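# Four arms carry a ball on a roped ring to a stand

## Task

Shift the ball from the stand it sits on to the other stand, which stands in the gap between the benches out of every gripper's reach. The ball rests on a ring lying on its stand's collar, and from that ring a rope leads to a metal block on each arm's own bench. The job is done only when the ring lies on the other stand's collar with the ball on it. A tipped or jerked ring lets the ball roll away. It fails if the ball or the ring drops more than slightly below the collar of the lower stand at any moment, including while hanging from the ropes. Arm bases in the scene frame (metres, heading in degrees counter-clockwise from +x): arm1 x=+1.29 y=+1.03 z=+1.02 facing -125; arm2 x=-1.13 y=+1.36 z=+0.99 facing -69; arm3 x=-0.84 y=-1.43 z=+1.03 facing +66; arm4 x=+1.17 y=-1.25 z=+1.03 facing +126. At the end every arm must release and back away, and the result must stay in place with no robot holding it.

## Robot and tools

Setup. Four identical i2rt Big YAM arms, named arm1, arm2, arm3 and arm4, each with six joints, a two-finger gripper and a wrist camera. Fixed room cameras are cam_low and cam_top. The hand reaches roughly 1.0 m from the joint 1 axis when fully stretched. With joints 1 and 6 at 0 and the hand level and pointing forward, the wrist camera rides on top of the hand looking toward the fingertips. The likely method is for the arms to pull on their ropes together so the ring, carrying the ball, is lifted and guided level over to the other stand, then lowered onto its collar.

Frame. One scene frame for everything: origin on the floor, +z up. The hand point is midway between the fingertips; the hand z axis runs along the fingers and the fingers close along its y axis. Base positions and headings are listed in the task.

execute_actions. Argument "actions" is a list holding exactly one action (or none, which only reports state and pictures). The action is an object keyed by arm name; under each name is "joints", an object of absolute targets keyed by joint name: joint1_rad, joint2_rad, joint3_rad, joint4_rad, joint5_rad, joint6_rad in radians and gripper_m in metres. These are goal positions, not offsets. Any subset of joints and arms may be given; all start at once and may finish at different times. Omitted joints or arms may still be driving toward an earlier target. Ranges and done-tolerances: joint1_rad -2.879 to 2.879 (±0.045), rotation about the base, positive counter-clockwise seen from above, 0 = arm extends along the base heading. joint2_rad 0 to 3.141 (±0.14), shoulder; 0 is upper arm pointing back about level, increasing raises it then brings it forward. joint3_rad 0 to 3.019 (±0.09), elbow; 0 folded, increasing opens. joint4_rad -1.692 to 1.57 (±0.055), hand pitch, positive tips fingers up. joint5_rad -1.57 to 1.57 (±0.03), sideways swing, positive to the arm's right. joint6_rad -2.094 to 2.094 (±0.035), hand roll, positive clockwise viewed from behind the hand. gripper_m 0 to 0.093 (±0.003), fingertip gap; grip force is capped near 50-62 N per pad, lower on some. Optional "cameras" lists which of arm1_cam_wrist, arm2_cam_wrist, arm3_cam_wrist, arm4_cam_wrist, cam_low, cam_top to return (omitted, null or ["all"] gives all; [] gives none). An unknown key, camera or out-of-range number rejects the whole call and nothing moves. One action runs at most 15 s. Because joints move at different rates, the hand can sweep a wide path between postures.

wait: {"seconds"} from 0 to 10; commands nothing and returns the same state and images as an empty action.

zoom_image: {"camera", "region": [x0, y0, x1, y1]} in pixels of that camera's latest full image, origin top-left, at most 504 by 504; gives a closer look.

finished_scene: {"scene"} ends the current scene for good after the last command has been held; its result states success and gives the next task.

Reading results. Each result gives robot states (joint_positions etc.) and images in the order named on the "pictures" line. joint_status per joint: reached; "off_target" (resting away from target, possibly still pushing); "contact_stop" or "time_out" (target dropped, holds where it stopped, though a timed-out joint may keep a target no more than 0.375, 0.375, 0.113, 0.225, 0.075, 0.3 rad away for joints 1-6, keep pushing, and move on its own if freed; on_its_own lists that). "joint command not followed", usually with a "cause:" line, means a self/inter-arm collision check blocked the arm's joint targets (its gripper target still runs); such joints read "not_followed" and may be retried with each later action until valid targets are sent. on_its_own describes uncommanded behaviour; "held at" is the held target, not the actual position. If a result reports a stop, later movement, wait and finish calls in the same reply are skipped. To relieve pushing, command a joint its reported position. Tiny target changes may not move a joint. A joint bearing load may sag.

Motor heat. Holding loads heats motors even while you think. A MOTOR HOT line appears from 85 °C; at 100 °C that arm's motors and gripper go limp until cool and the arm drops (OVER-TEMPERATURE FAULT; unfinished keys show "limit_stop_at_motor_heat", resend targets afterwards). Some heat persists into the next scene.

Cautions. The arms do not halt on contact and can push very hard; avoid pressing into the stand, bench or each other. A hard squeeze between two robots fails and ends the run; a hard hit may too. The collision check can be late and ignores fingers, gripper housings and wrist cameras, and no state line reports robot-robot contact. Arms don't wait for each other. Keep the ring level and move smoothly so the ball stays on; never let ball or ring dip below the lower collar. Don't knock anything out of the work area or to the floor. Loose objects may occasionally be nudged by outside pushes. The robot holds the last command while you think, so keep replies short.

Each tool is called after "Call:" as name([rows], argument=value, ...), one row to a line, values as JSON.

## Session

Call:
execute_actions(actions=[], cameras=["cam_low","cam_top"])

Scene clock: 0.00 s.
arm1.joint_positions: joint1_rad=-0.140 joint2_rad=+0.307 joint3_rad=+1.329 joint4_rad=-1.289 joint5_rad=-0.202 joint6_rad=+0.646 gripper_m=+0.094
arm1.joint_status: not commanded
arm1.hand: x=+1.2303 y=+0.9256 z=+1.5937 quat_wxyz=(-0.469, -0.782, -0.128, +0.391) (m; scene frame)
arm2.joint_positions: joint1_rad=-0.860 joint2_rad=+0.291 joint3_rad=+1.468 joint4_rad=-1.305 joint5_rad=-0.135 joint6_rad=-0.712 gripper_m=+0.095
arm2.joint_status: not commanded
arm2.hand: x=-1.1425 y=+1.2918 z=+1.6178 quat_wxyz=(-0.171, -0.435, -0.611, +0.639) (m; scene frame)
arm3.joint_positions: joint1_rad=-0.336 joint2_rad=+0.281 joint3_rad=+1.616 joint4_rad=-1.263 joint5_rad=-0.233 joint6_rad=-0.722 gripper_m=+0.094
arm3.joint_status: not commanded
arm3.hand: x=-0.8691 y=-1.4052 z=+1.7191 quat_wxyz=(-0.724, +0.528, -0.429, -0.111) (m; scene frame)
arm4.joint_positions: joint1_rad=+0.499 joint2_rad=+0.419 joint3_rad=+1.580 joint4_rad=-1.473 joint5_rad=+0.133 joint6_rad=+0.389 gripper_m=+0.095
arm4.joint_status: not commanded
arm4.hand: x=+1.1024 y=-1.1932 z=+1.6475 quat_wxyz=(-0.072, +0.721, -0.365, -0.585) (m; scene frame)
pictures: cam_low, cam_top
Images, in order (width x height): cam_low 896x504, cam_top 896x504.

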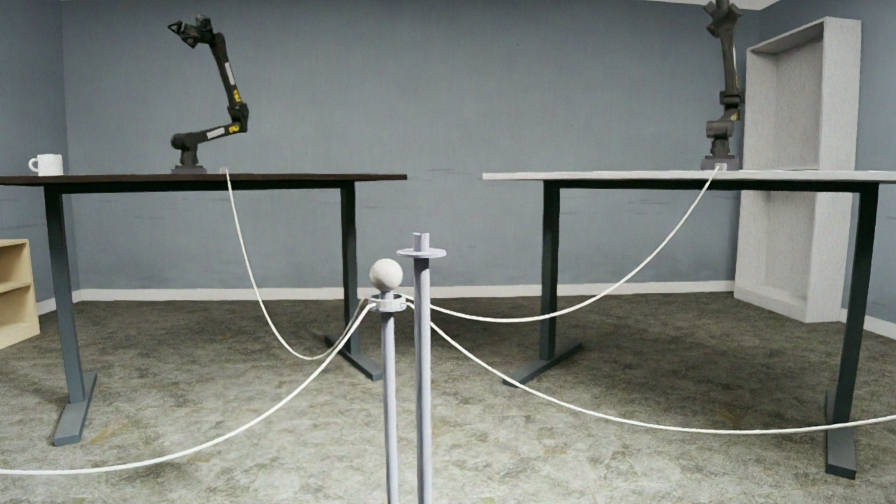

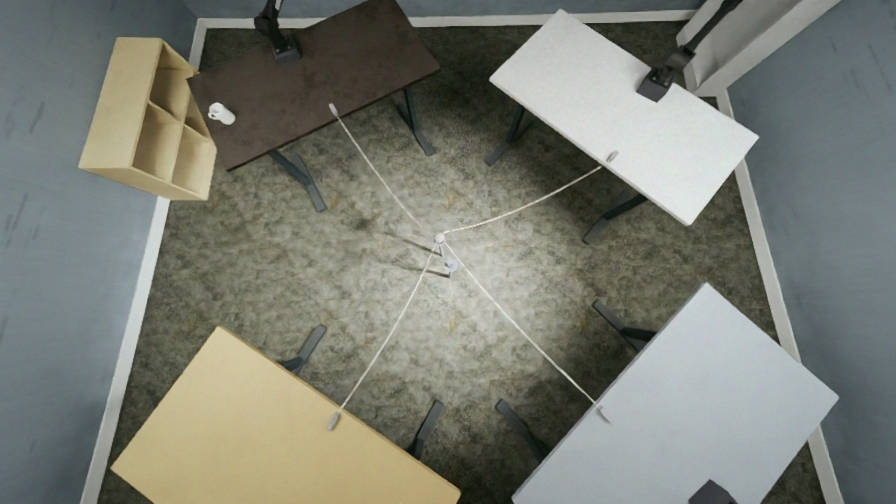

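Call:
execute_actions([
  {"arm1":{"joints":{"joint1_rad":0.047,"joint2_rad":2.0,"joint3_rad":1.52,"joint4_rad":-0.97,"joint5_rad":0,"joint6_rad":0.15}},"arm2":{"joints":{"joint1_rad":0.27,"joint2_rad":1.96,"joint3_rad":1.5,"joint4_rad":-1.0,"joint5_rad":0,"joint6_rad":0.18}},"arm3":{"joints":{"joint1_rad":0.038,"joint2_rad":2.0,"joint3_rad":1.48,"joint4_rad":-0.92,"joint5_rad":0,"joint6_rad":0.15}},"arm4":{"joints":{"joint1_rad":0.225,"joint2_rad":2.0,"joint3_rad":1.49,"joint4_rad":-0.91,"joint5_rad":0,"joint6_rad":0.14}}},
], cameras=["arm1_cam_wrist","arm2_cam_wrist","arm3_cam_wrist","arm4_cam_wrist"])

Scene clock: 16.70 s.
arm1.joint_positions: joint1_rad=+0.044 joint2_rad=+1.992 joint3_rad=+1.505 joint4_rad=-0.978 joint5_rad=-0.005 joint6_rad=+0.158 gripper_m=+0.094
arm1.joint_status: all done
arm1.hand: x=+0.9678 y=+0.5173 z=+1.0492 quat_wxyz=(-0.037, -0.909, -0.413, +0.041) (m; scene frame)
arm2.joint_positions: joint1_rad=+0.280 joint2_rad=+1.958 joint3_rad=+1.491 joint4_rad=-1.004 joint5_rad=-0.001 joint6_rad=+0.173 gripper_m=+0.095
arm2.joint_status: all done
arm2.hand: x=-0.7717 y=+0.8869 z=+1.0332 quat_wxyz=(-0.048, -0.521, -0.852, +0.018) (m; scene frame)
arm3.joint_positions: joint1_rad=+0.033 joint2_rad=+1.985 joint3_rad=+1.473 joint4_rad=-0.921 joint5_rad=-0.002 joint6_rad=+0.142 gripper_m=+0.094
arm3.joint_status: all done
arm3.hand: x=-0.6133 y=-0.8769 z=+1.0520 quat_wxyz=(-0.056, +0.493, -0.867, -0.045) (m; scene frame)
arm4.joint_positions: joint1_rad=+0.231 joint2_rad=+1.990 joint3_rad=+1.484 joint4_rad=-0.915 joint5_rad=+0.002 joint6_rad=+0.154 gripper_m=+0.095
arm4.joint_status: all done
arm4.hand: x=+0.7144 y=-0.8521 z=+1.0452 quat_wxyz=(-0.021, +0.904, -0.421, -0.071) (m; scene frame)
pictures: arm1_cam_wrist, arm2_cam_wrist, arm3_cam_wrist, arm4_cam_wrist
Images, in order (width x height): arm1_cam_wrist 896x504, arm2_cam_wrist 896x504, arm3_cam_wrist 896x504, arm4_cam_wrist 896x504.

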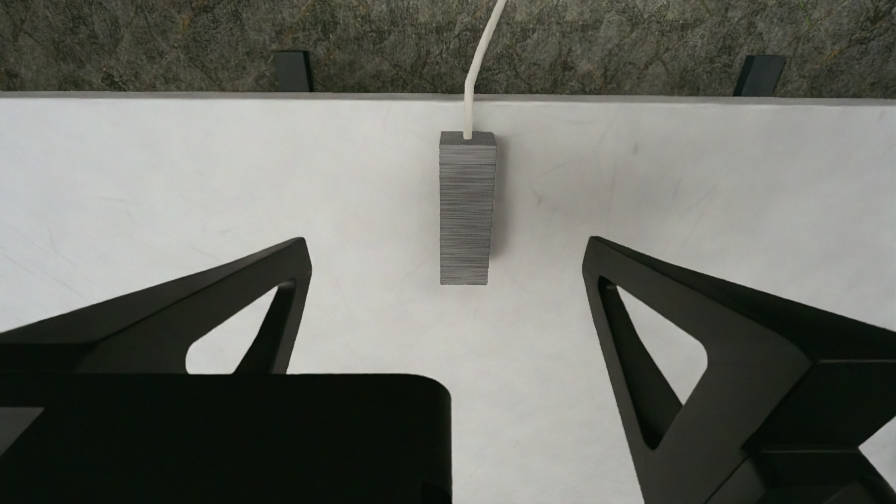

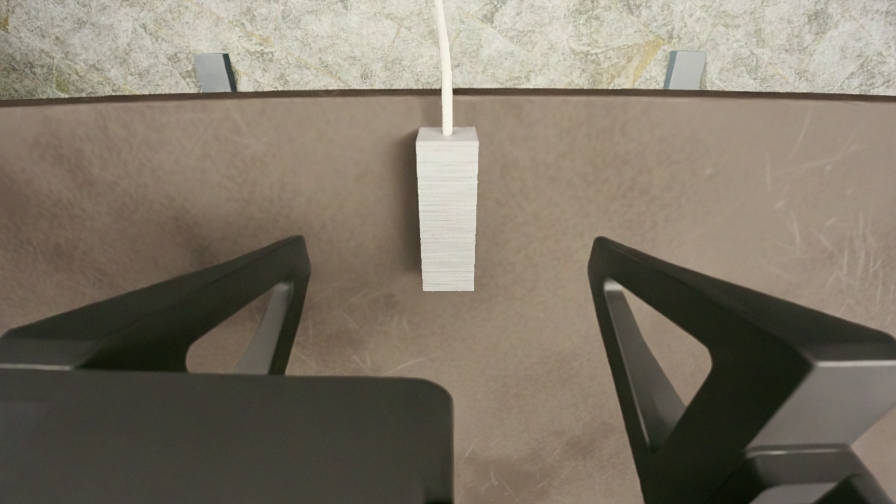

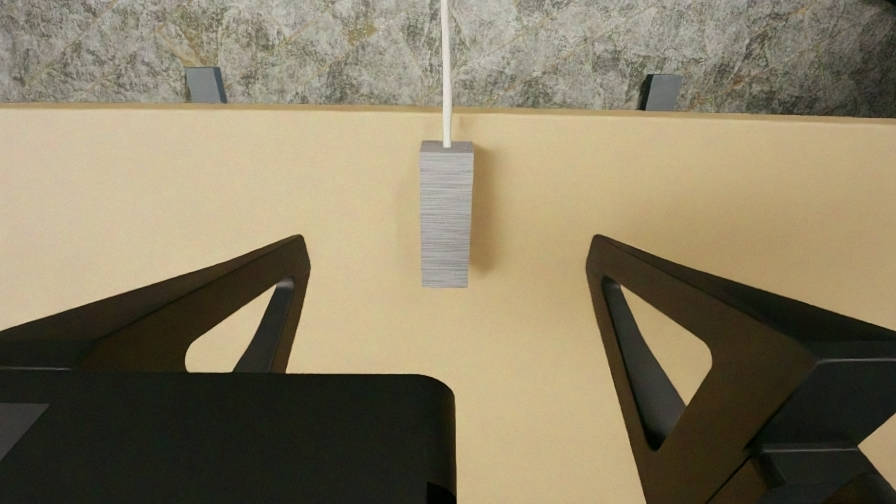

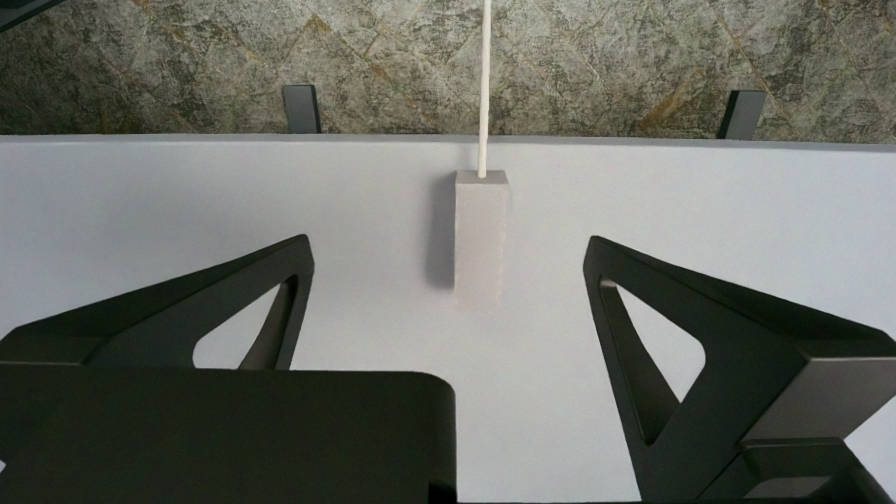

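Call:
execute_actions(actions=[])

Scene clock: 41.47 s.
arm1.joint_positions: joint1_rad=+0.044 joint2_rad=+1.992 joint3_rad=+1.505 joint4_rad=-0.978 joint5_rad=-0.005 joint6_rad=+0.158 gripper_m=+0.094
arm1.joint_status: all done
arm1.hand: x=+0.9678 y=+0.5173 z=+1.0492 quat_wxyz=(-0.037, -0.909, -0.413, +0.041) (m; scene frame)
arm2.joint_positions: joint1_rad=+0.280 joint2_rad=+1.958 joint3_rad=+1.491 joint4_rad=-1.004 joint5_rad=-0.001 joint6_rad=+0.173 gripper_m=+0.095
arm2.joint_status: all done
arm2.hand: x=-0.7717 y=+0.8869 z=+1.0332 quat_wxyz=(-0.048, -0.521, -0.852, +0.018) (m; scene frame)
arm3.joint_positions: joint1_rad=+0.033 joint2_rad=+1.985 joint3_rad=+1.473 joint4_rad=-0.921 joint5_rad=-0.002 joint6_rad=+0.142 gripper_m=+0.094
arm3.joint_status: all done
arm3.hand: x=-0.6133 y=-0.8769 z=+1.0520 quat_wxyz=(-0.056, +0.493, -0.867, -0.045) (m; scene frame)
arm4.joint_positions: joint1_rad=+0.231 joint2_rad=+1.990 joint3_rad=+1.484 joint4_rad=-0.915 joint5_rad=+0.002 joint6_rad=+0.154 gripper_m=+0.095
arm4.joint_status: all done
arm4.hand: x=+0.7144 y=-0.8521 z=+1.0452 quat_wxyz=(-0.021, +0.904, -0.421, -0.071) (m; scene frame)
pictures: arm1_cam_wrist, arm2_cam_wrist, arm3_cam_wrist, arm4_cam_wrist, cam_low, cam_top
Images, in order (width x height): arm1_cam_wrist 896x504, arm2_cam_wrist 896x504, arm3_cam_wrist 896x504, arm4_cam_wrist 896x504, cam_low 896x504, cam_top 896x504.

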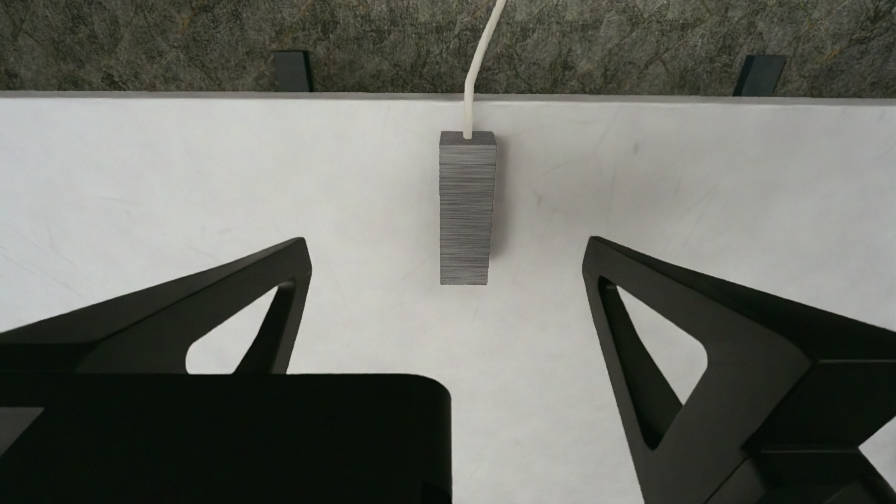

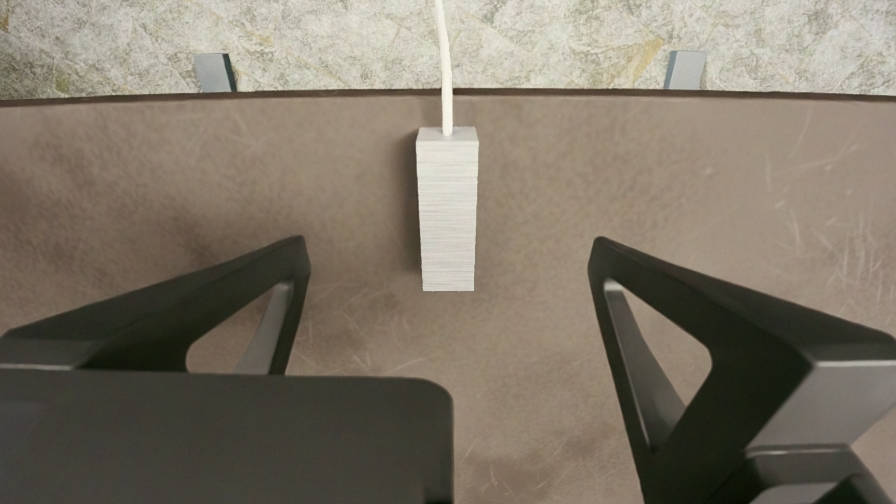

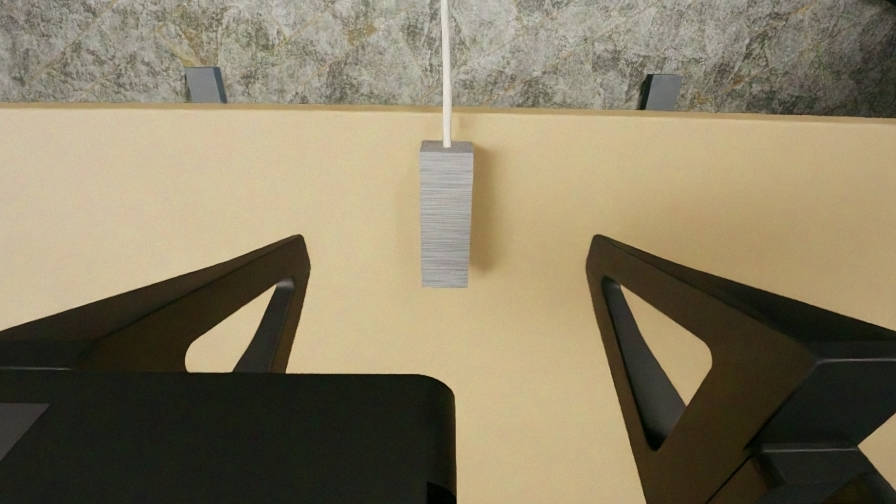

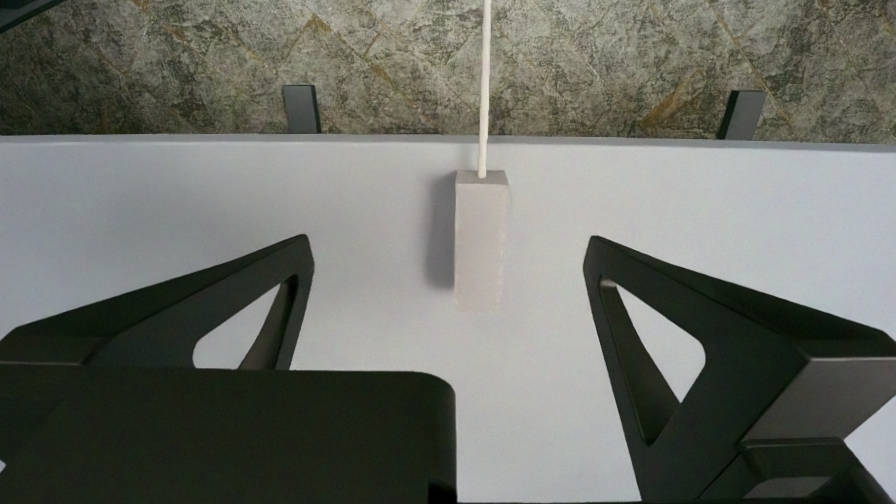

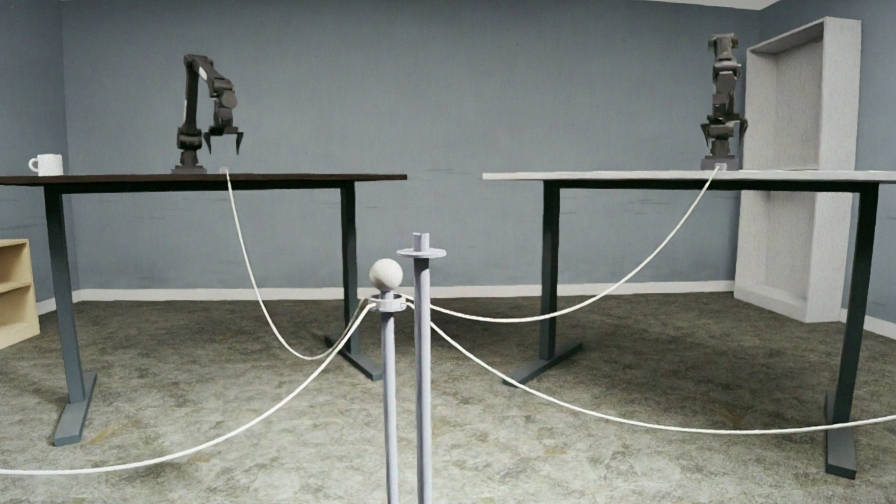

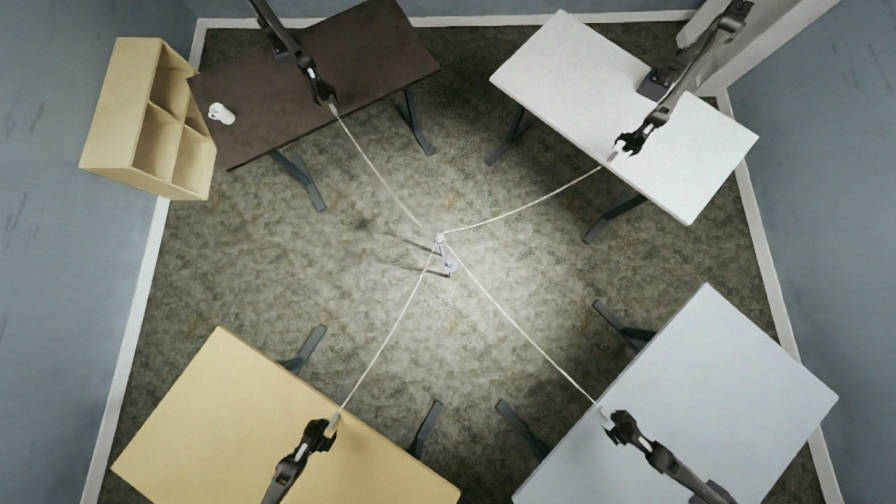

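Call:
execute_actions([
  {"arm1":{"joints":{"joint1_rad":0.025,"joint2_rad":2.115}},"arm2":{"joints":{"joint2_rad":2.068}},"arm3":{"joints":{"joint2_rad":2.126}},"arm4":{"joints":{"joint1_rad":0.2,"joint2_rad":2.12,"joint4_rad":-0.98}}},
], cameras=["arm1_cam_wrist","arm2_cam_wrist","arm3_cam_wrist","arm4_cam_wrist"])

Scene clock: 47.83 s.
arm1.joint_positions: joint1_rad=+0.030 joint2_rad=+2.116 joint3_rad=+1.505 joint4_rad=-0.978 joint5_rad=-0.005 joint6_rad=+0.158 gripper_m=+0.094
arm1.joint_status: all done
arm1.hand: x=+0.9707 y=+0.5358 z=+0.9781 quat_wxyz=(-0.003, -0.913, -0.407, -0.011) (m; scene frame)
arm2.joint_positions: joint1_rad=+0.280 joint2_rad=+2.072 joint3_rad=+1.491 joint4_rad=-1.004 joint5_rad=-0.001 joint6_rad=+0.173 gripper_m=+0.095
arm2.joint_status: all done
arm2.hand: x=-0.7800 y=+0.8980 z=+0.9689 quat_wxyz=(+0.005, -0.521, -0.853, -0.002) (m; scene frame)
arm3.joint_positions: joint1_rad=+0.033 joint2_rad=+2.119 joint3_rad=+1.473 joint4_rad=-0.921 joint5_rad=-0.002 joint6_rad=+0.142 gripper_m=+0.094
arm3.joint_status: all done
arm3.hand: x=-0.6209 y=-0.8950 z=+0.9755 quat_wxyz=(-0.003, +0.495, -0.869, -0.004) (m; scene frame)
arm4.joint_positions: joint1_rad=+0.201 joint2_rad=+2.119 joint3_rad=+1.484 joint4_rad=-0.974 joint5_rad=+0.001 joint6_rad=+0.154 gripper_m=+0.095
arm4.joint_status: all done
arm4.hand: x=+0.7510 y=-0.8617 z=+0.9706 quat_wxyz=(+0.005, +0.900, -0.436, +0.019) (m; scene frame)
pictures: arm1_cam_wrist, arm2_cam_wrist, arm3_cam_wrist, arm4_cam_wrist
Images, in order (width x height): arm1_cam_wrist 896x504, arm2_cam_wrist 896x504, arm3_cam_wrist 896x504, arm4_cam_wrist 896x504.

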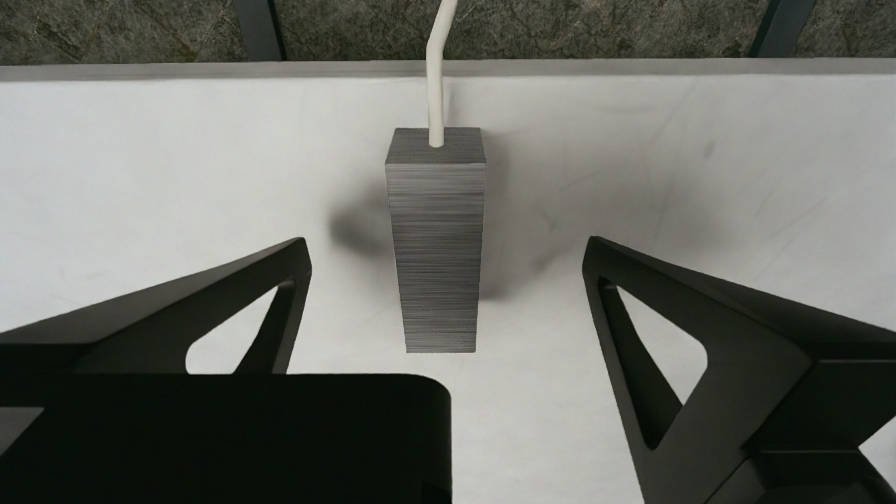

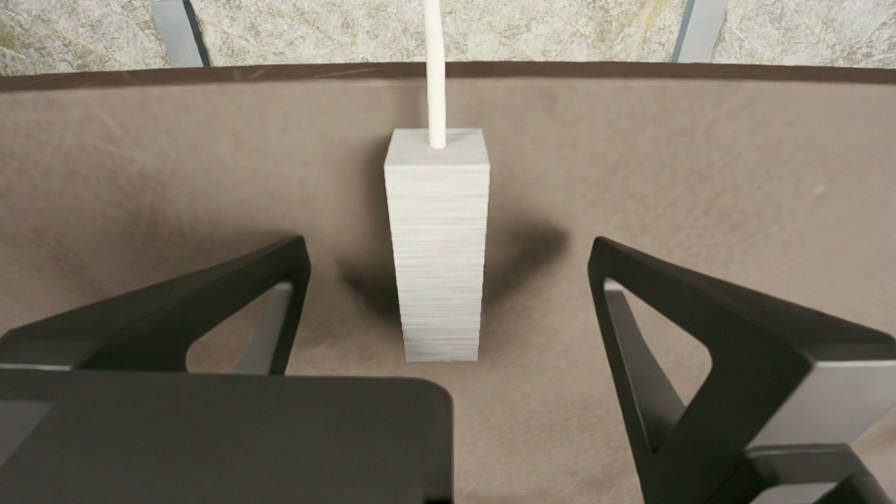

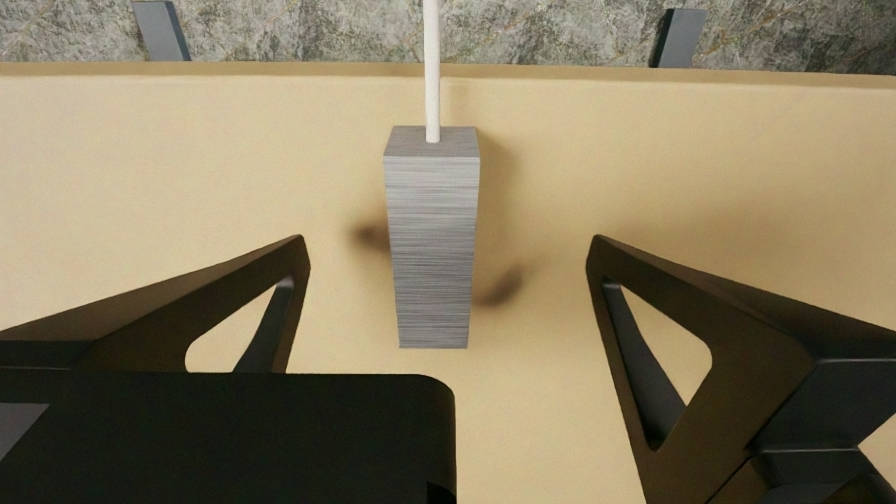

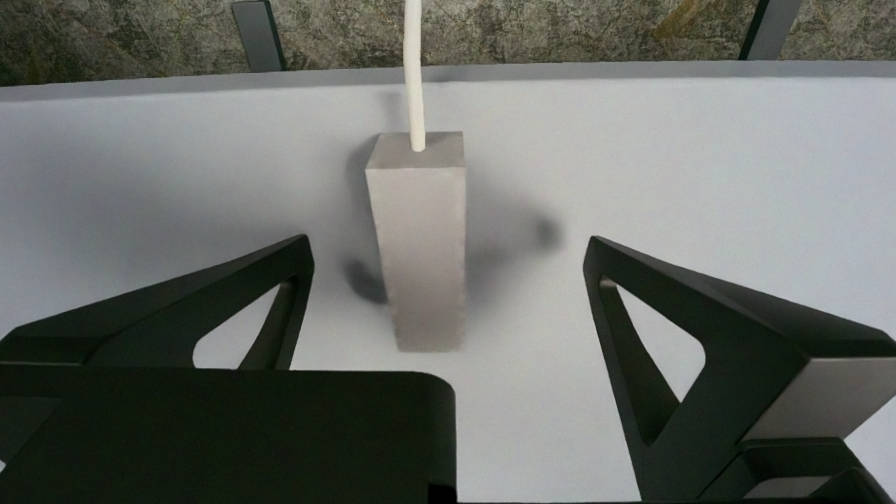

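Call:
execute_actions([
  {"arm1":{"joints":{"gripper_m":0.012}},"arm2":{"joints":{"gripper_m":0.012}},"arm3":{"joints":{"joint2_rad":2.138,"gripper_m":0.012}},"arm4":{"joints":{"joint1_rad":0.215,"joint2_rad":2.134,"gripper_m":0.012}}},
], cameras=["arm1_cam_wrist","arm3_cam_wrist","arm4_cam_wrist","cam_top","cam_low"])

Call:
zoom_image(camera="cam_top", region=[400, 200, 500, 300])

Call:
zoom_image(camera="cam_low", region=[330, 210, 480, 340])

Scene clock: 54.30 s.
arm1.joint_positions: joint1_rad=+0.030 joint2_rad=+2.116 joint3_rad=+1.505 joint4_rad=-0.978 joint5_rad=-0.003 joint6_rad=+0.157 gripper_m=+0.025
arm1.joint_status: gripper_m off_target (ended at +0.025, target +0.012)
arm1.hand: x=+0.9705 y=+0.5360 z=+0.9781 quat_wxyz=(-0.002, -0.913, -0.407, -0.010) (m; scene frame)
arm2.joint_positions: joint1_rad=+0.280 joint2_rad=+2.072 joint3_rad=+1.491 joint4_rad=-1.004 joint5_rad=-0.001 joint6_rad=+0.174 gripper_m=+0.025
arm2.joint_status: gripper_m off_target (ended at +0.025, target +0.012)
arm2.hand: x=-0.7800 y=+0.8980 z=+0.9689 quat_wxyz=(+0.005, -0.522, -0.853, -0.002) (m; scene frame)
arm3.joint_positions: joint1_rad=+0.034 joint2_rad=+2.119 joint3_rad=+1.473 joint4_rad=-0.921 joint5_rad=-0.001 joint6_rad=+0.143 gripper_m=+0.024
arm3.joint_status: gripper_m off_target (ended at +0.024, target +0.012); the others done
arm3.hand: x=-0.6210 y=-0.8949 z=+0.9755 quat_wxyz=(-0.003, +0.494, -0.869, -0.004) (m; scene frame)
arm4.joint_positions: joint1_rad=+0.207 joint2_rad=+2.119 joint3_rad=+1.484 joint4_rad=-0.974 joint5_rad=+0.001 joint6_rad=+0.153 gripper_m=+0.025
arm4.joint_status: gripper_m off_target (ended at +0.025, target +0.012); the others done
arm4.hand: x=+0.7487 y=-0.8642 z=+0.9706 quat_wxyz=(+0.005, +0.901, -0.433, +0.019) (m; scene frame)
pictures: arm1_cam_wrist, arm3_cam_wrist, arm4_cam_wrist, cam_low, cam_top
Images, in order (width x height): arm1_cam_wrist 896x504, arm3_cam_wrist 896x504, arm4_cam_wrist 896x504, cam_low 896x504, cam_top 896x504.

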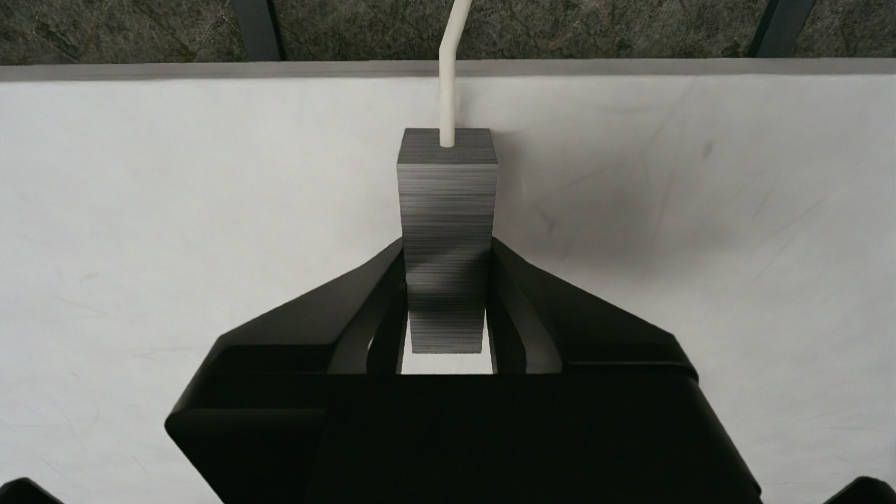

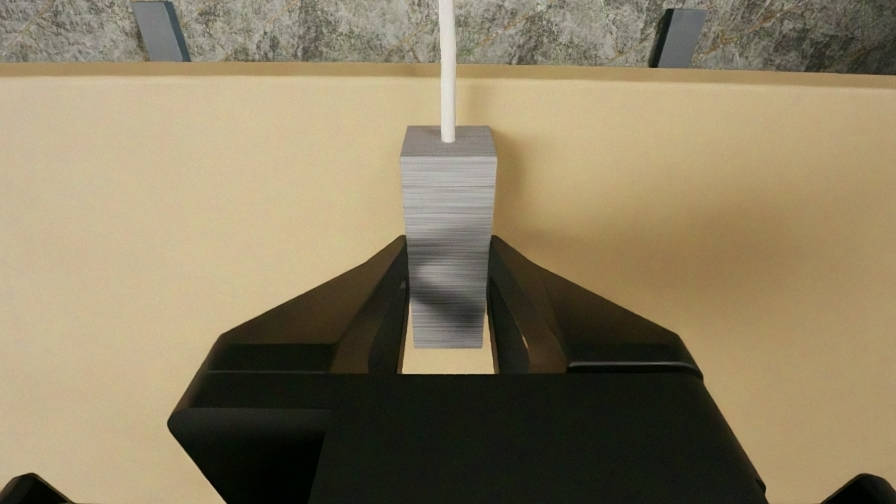

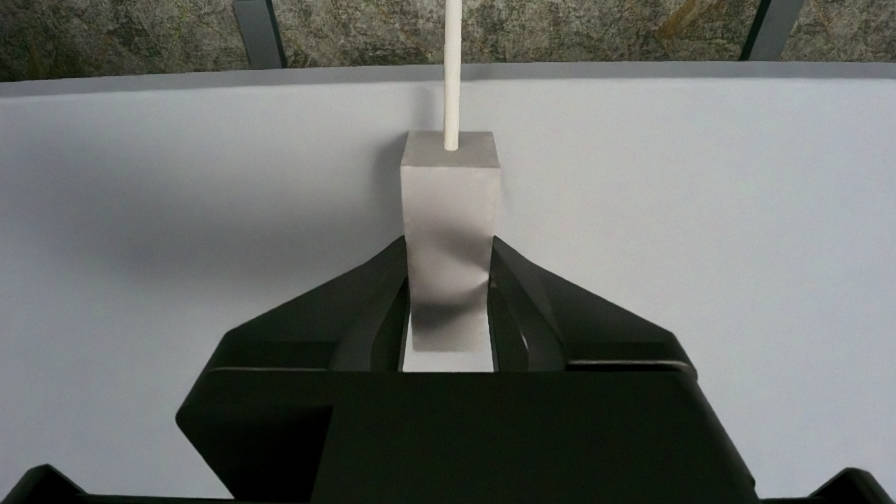

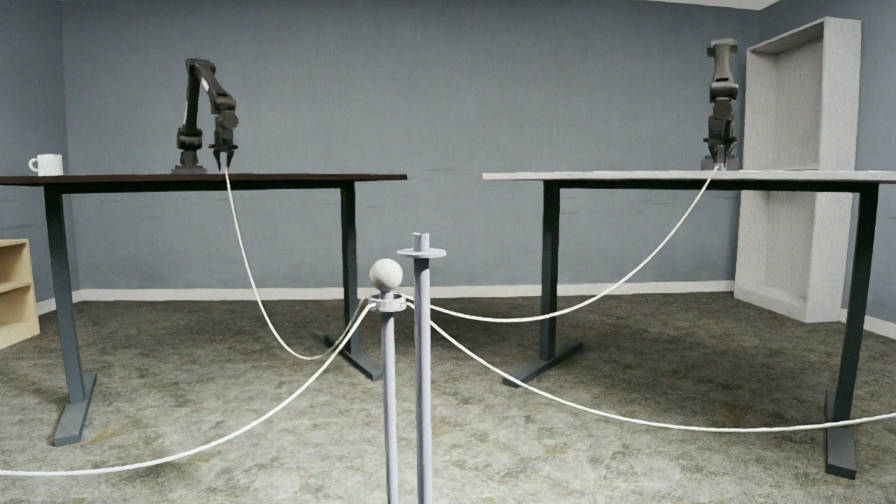

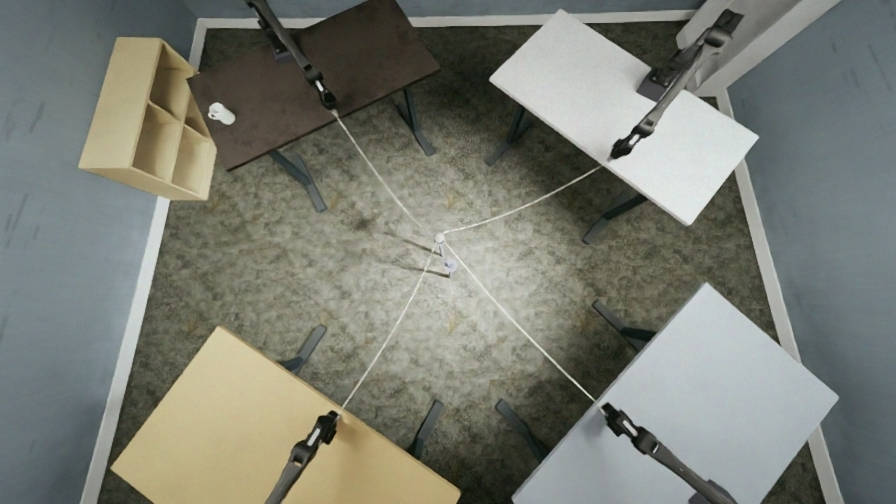

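Region (400, 200, 500, 300) of cam_top's 896x504 image, scaled by 5.040, with more detail than that image has.

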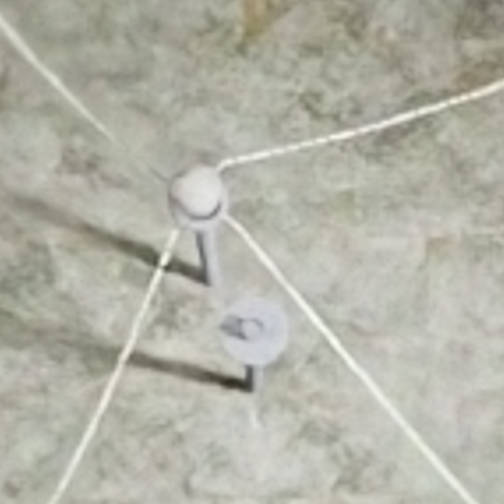

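Region (330, 210, 480, 340) of cam_low's 896x504 image, scaled by 3.360, with more detail than that image has; it fills the top 437 rows of this view, and the rest is white.

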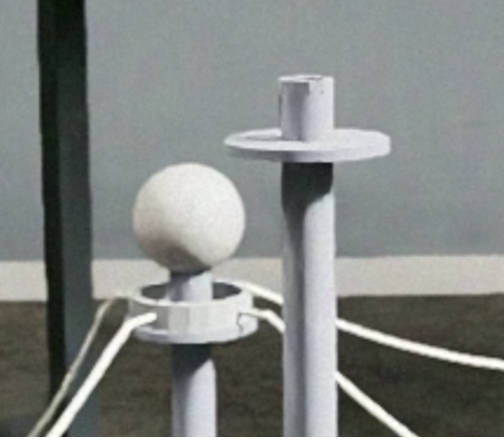

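Call:
execute_actions([
  {"arm1":{"joints":{"joint1_rad":-0.784,"joint2_rad":1.93,"joint3_rad":1.67,"joint4_rad":-1.29,"joint6_rad":-0.64}},"arm2":{"joints":{"joint1_rad":-0.117,"joint2_rad":1.59,"joint3_rad":1.345,"joint4_rad":-1.31,"joint6_rad":-0.57}},"arm3":{"joints":{"joint1_rad":0.441,"joint2_rad":2.15,"joint3_rad":1.92,"joint4_rad":-1.2,"joint6_rad":0.77}},"arm4":{"joints":{"joint1_rad":0.045,"joint2_rad":1.865,"joint3_rad":1.69,"joint4_rad":-1.335,"joint6_rad":-0.15}}},
], cameras=["cam_top","cam_low"])

Scene clock: 103.20 s.
arm1.joint_positions: joint1_rad=-0.776 joint2_rad=+1.921 joint3_rad=+1.664 joint4_rad=-1.273 joint5_rad=+0.003 joint6_rad=-0.632 gripper_m=+0.025
arm1.joint_status: all done
arm1.hand: x=+0.7024 y=+0.9169 z=+1.1384 quat_wxyz=(+0.000, -0.917, -0.399, +0.018) (m; scene frame)
arm2.joint_positions: joint1_rad=-0.121 joint2_rad=+1.587 joint3_rad=+1.329 joint4_rad=-1.298 joint5_rad=+0.001 joint6_rad=-0.563 gripper_m=+0.025
arm2.joint_status: all done
arm2.hand: x=-1.0161 y=+0.9059 z=+1.1585 quat_wxyz=(-0.006, -0.372, -0.928, +0.007) (m; scene frame)
arm3.joint_positions: joint1_rad=+0.437 joint2_rad=+2.146 joint3_rad=+1.891 joint4_rad=-1.193 joint5_rad=+0.001 joint6_rad=+0.762 gripper_m=+0.024
arm3.joint_status: all done
arm3.hand: x=-0.8510 y=-0.7497 z=+1.1040 quat_wxyz=(-0.026, +0.397, -0.916, -0.058) (m; scene frame)
arm4.joint_positions: joint1_rad=+0.047 joint2_rad=+1.851 joint3_rad=+1.669 joint4_rad=-1.327 joint5_rad=+0.001 joint6_rad=-0.136 gripper_m=+0.025
arm4.joint_status: all done
arm4.hand: x=+0.8116 y=-0.7956 z=+1.1854 quat_wxyz=(-0.015, +0.927, -0.374, -0.026) (m; scene frame)
pictures: cam_low, cam_top
Images, in order (width x height): cam_low 896x504, cam_top 896x504.

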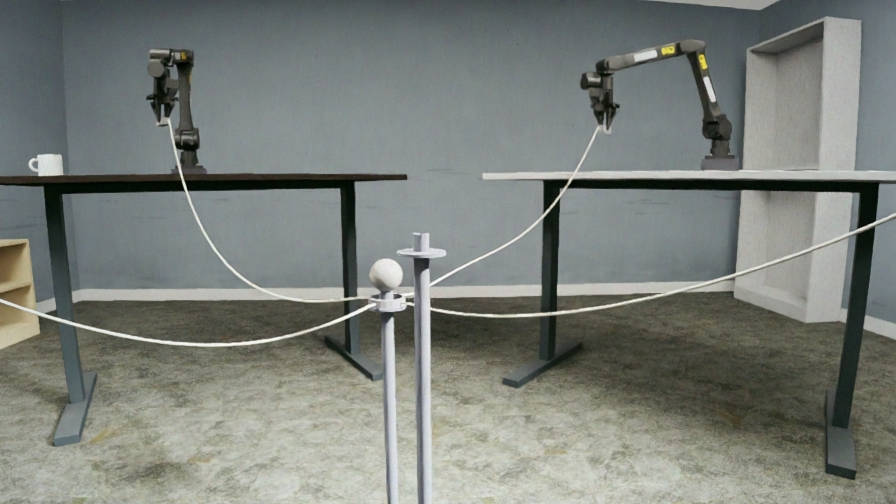

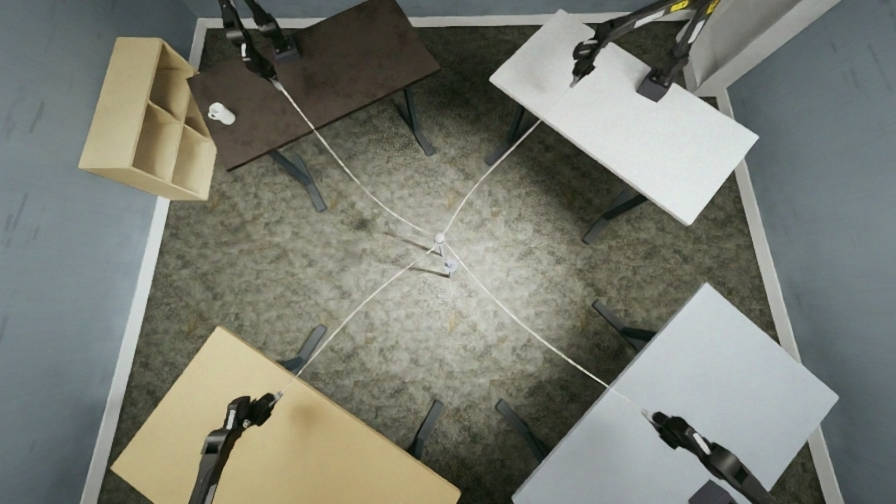

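Call:
execute_actions(actions=[], cameras=["cam_top","cam_low"])

Scene clock: 105.87 s.
arm1.joint_positions: joint1_rad=-0.776 joint2_rad=+1.921 joint3_rad=+1.664 joint4_rad=-1.273 joint5_rad=+0.003 joint6_rad=-0.633 gripper_m=+0.025
arm1.joint_status: all done
arm1.hand: x=+0.7024 y=+0.9169 z=+1.1384 quat_wxyz=(+0.000, -0.917, -0.400, +0.018) (m; scene frame)
arm2.joint_positions: joint1_rad=-0.121 joint2_rad=+1.587 joint3_rad=+1.329 joint4_rad=-1.298 joint5_rad=+0.001 joint6_rad=-0.563 gripper_m=+0.025
arm2.joint_status: all done
arm2.hand: x=-1.0161 y=+0.9059 z=+1.1585 quat_wxyz=(-0.006, -0.372, -0.928, +0.007) (m; scene frame)
arm3.joint_positions: joint1_rad=+0.437 joint2_rad=+2.146 joint3_rad=+1.891 joint4_rad=-1.193 joint5_rad=+0.001 joint6_rad=+0.762 gripper_m=+0.024
arm3.joint_status: all done
arm3.hand: x=-0.8510 y=-0.7497 z=+1.1040 quat_wxyz=(-0.026, +0.397, -0.916, -0.058) (m; scene frame)
arm4.joint_positions: joint1_rad=+0.047 joint2_rad=+1.851 joint3_rad=+1.669 joint4_rad=-1.327 joint5_rad=+0.001 joint6_rad=-0.136 gripper_m=+0.025
arm4.joint_status: all done
arm4.hand: x=+0.8116 y=-0.7956 z=+1.1854 quat_wxyz=(-0.015, +0.927, -0.374, -0.026) (m; scene frame)
pictures: cam_low, cam_top
Images, in order (width x height): cam_low 896x504, cam_top 896x504.

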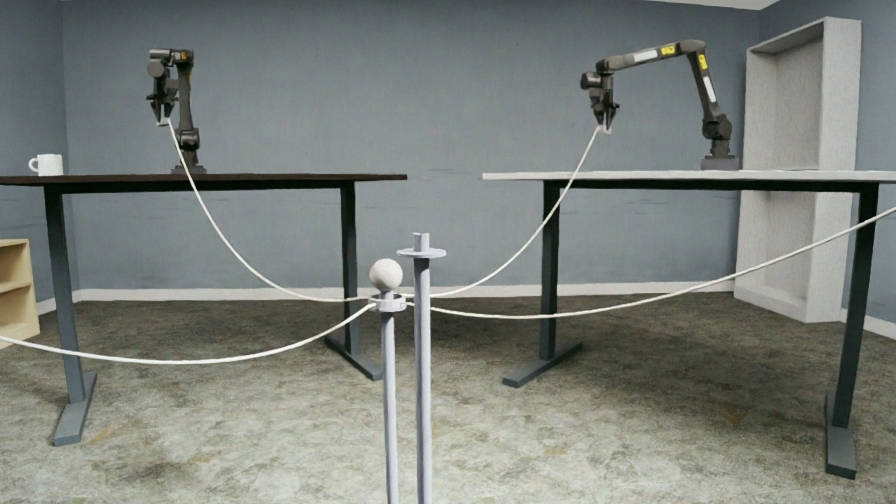

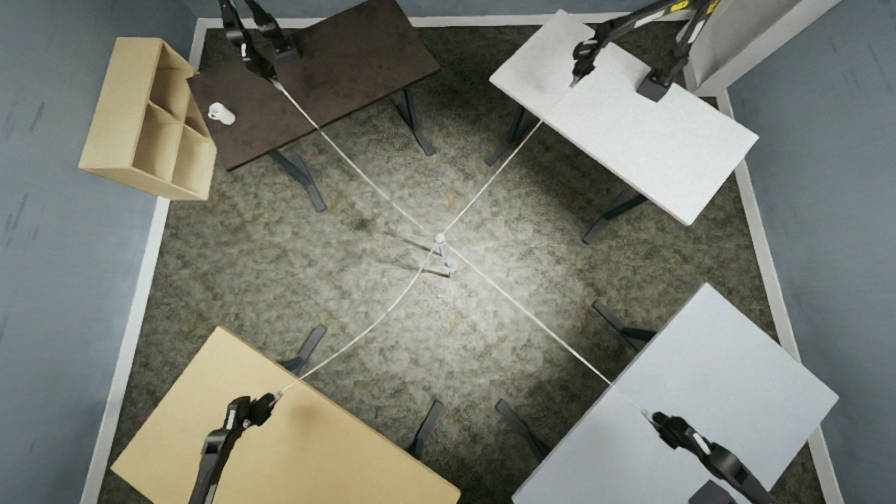

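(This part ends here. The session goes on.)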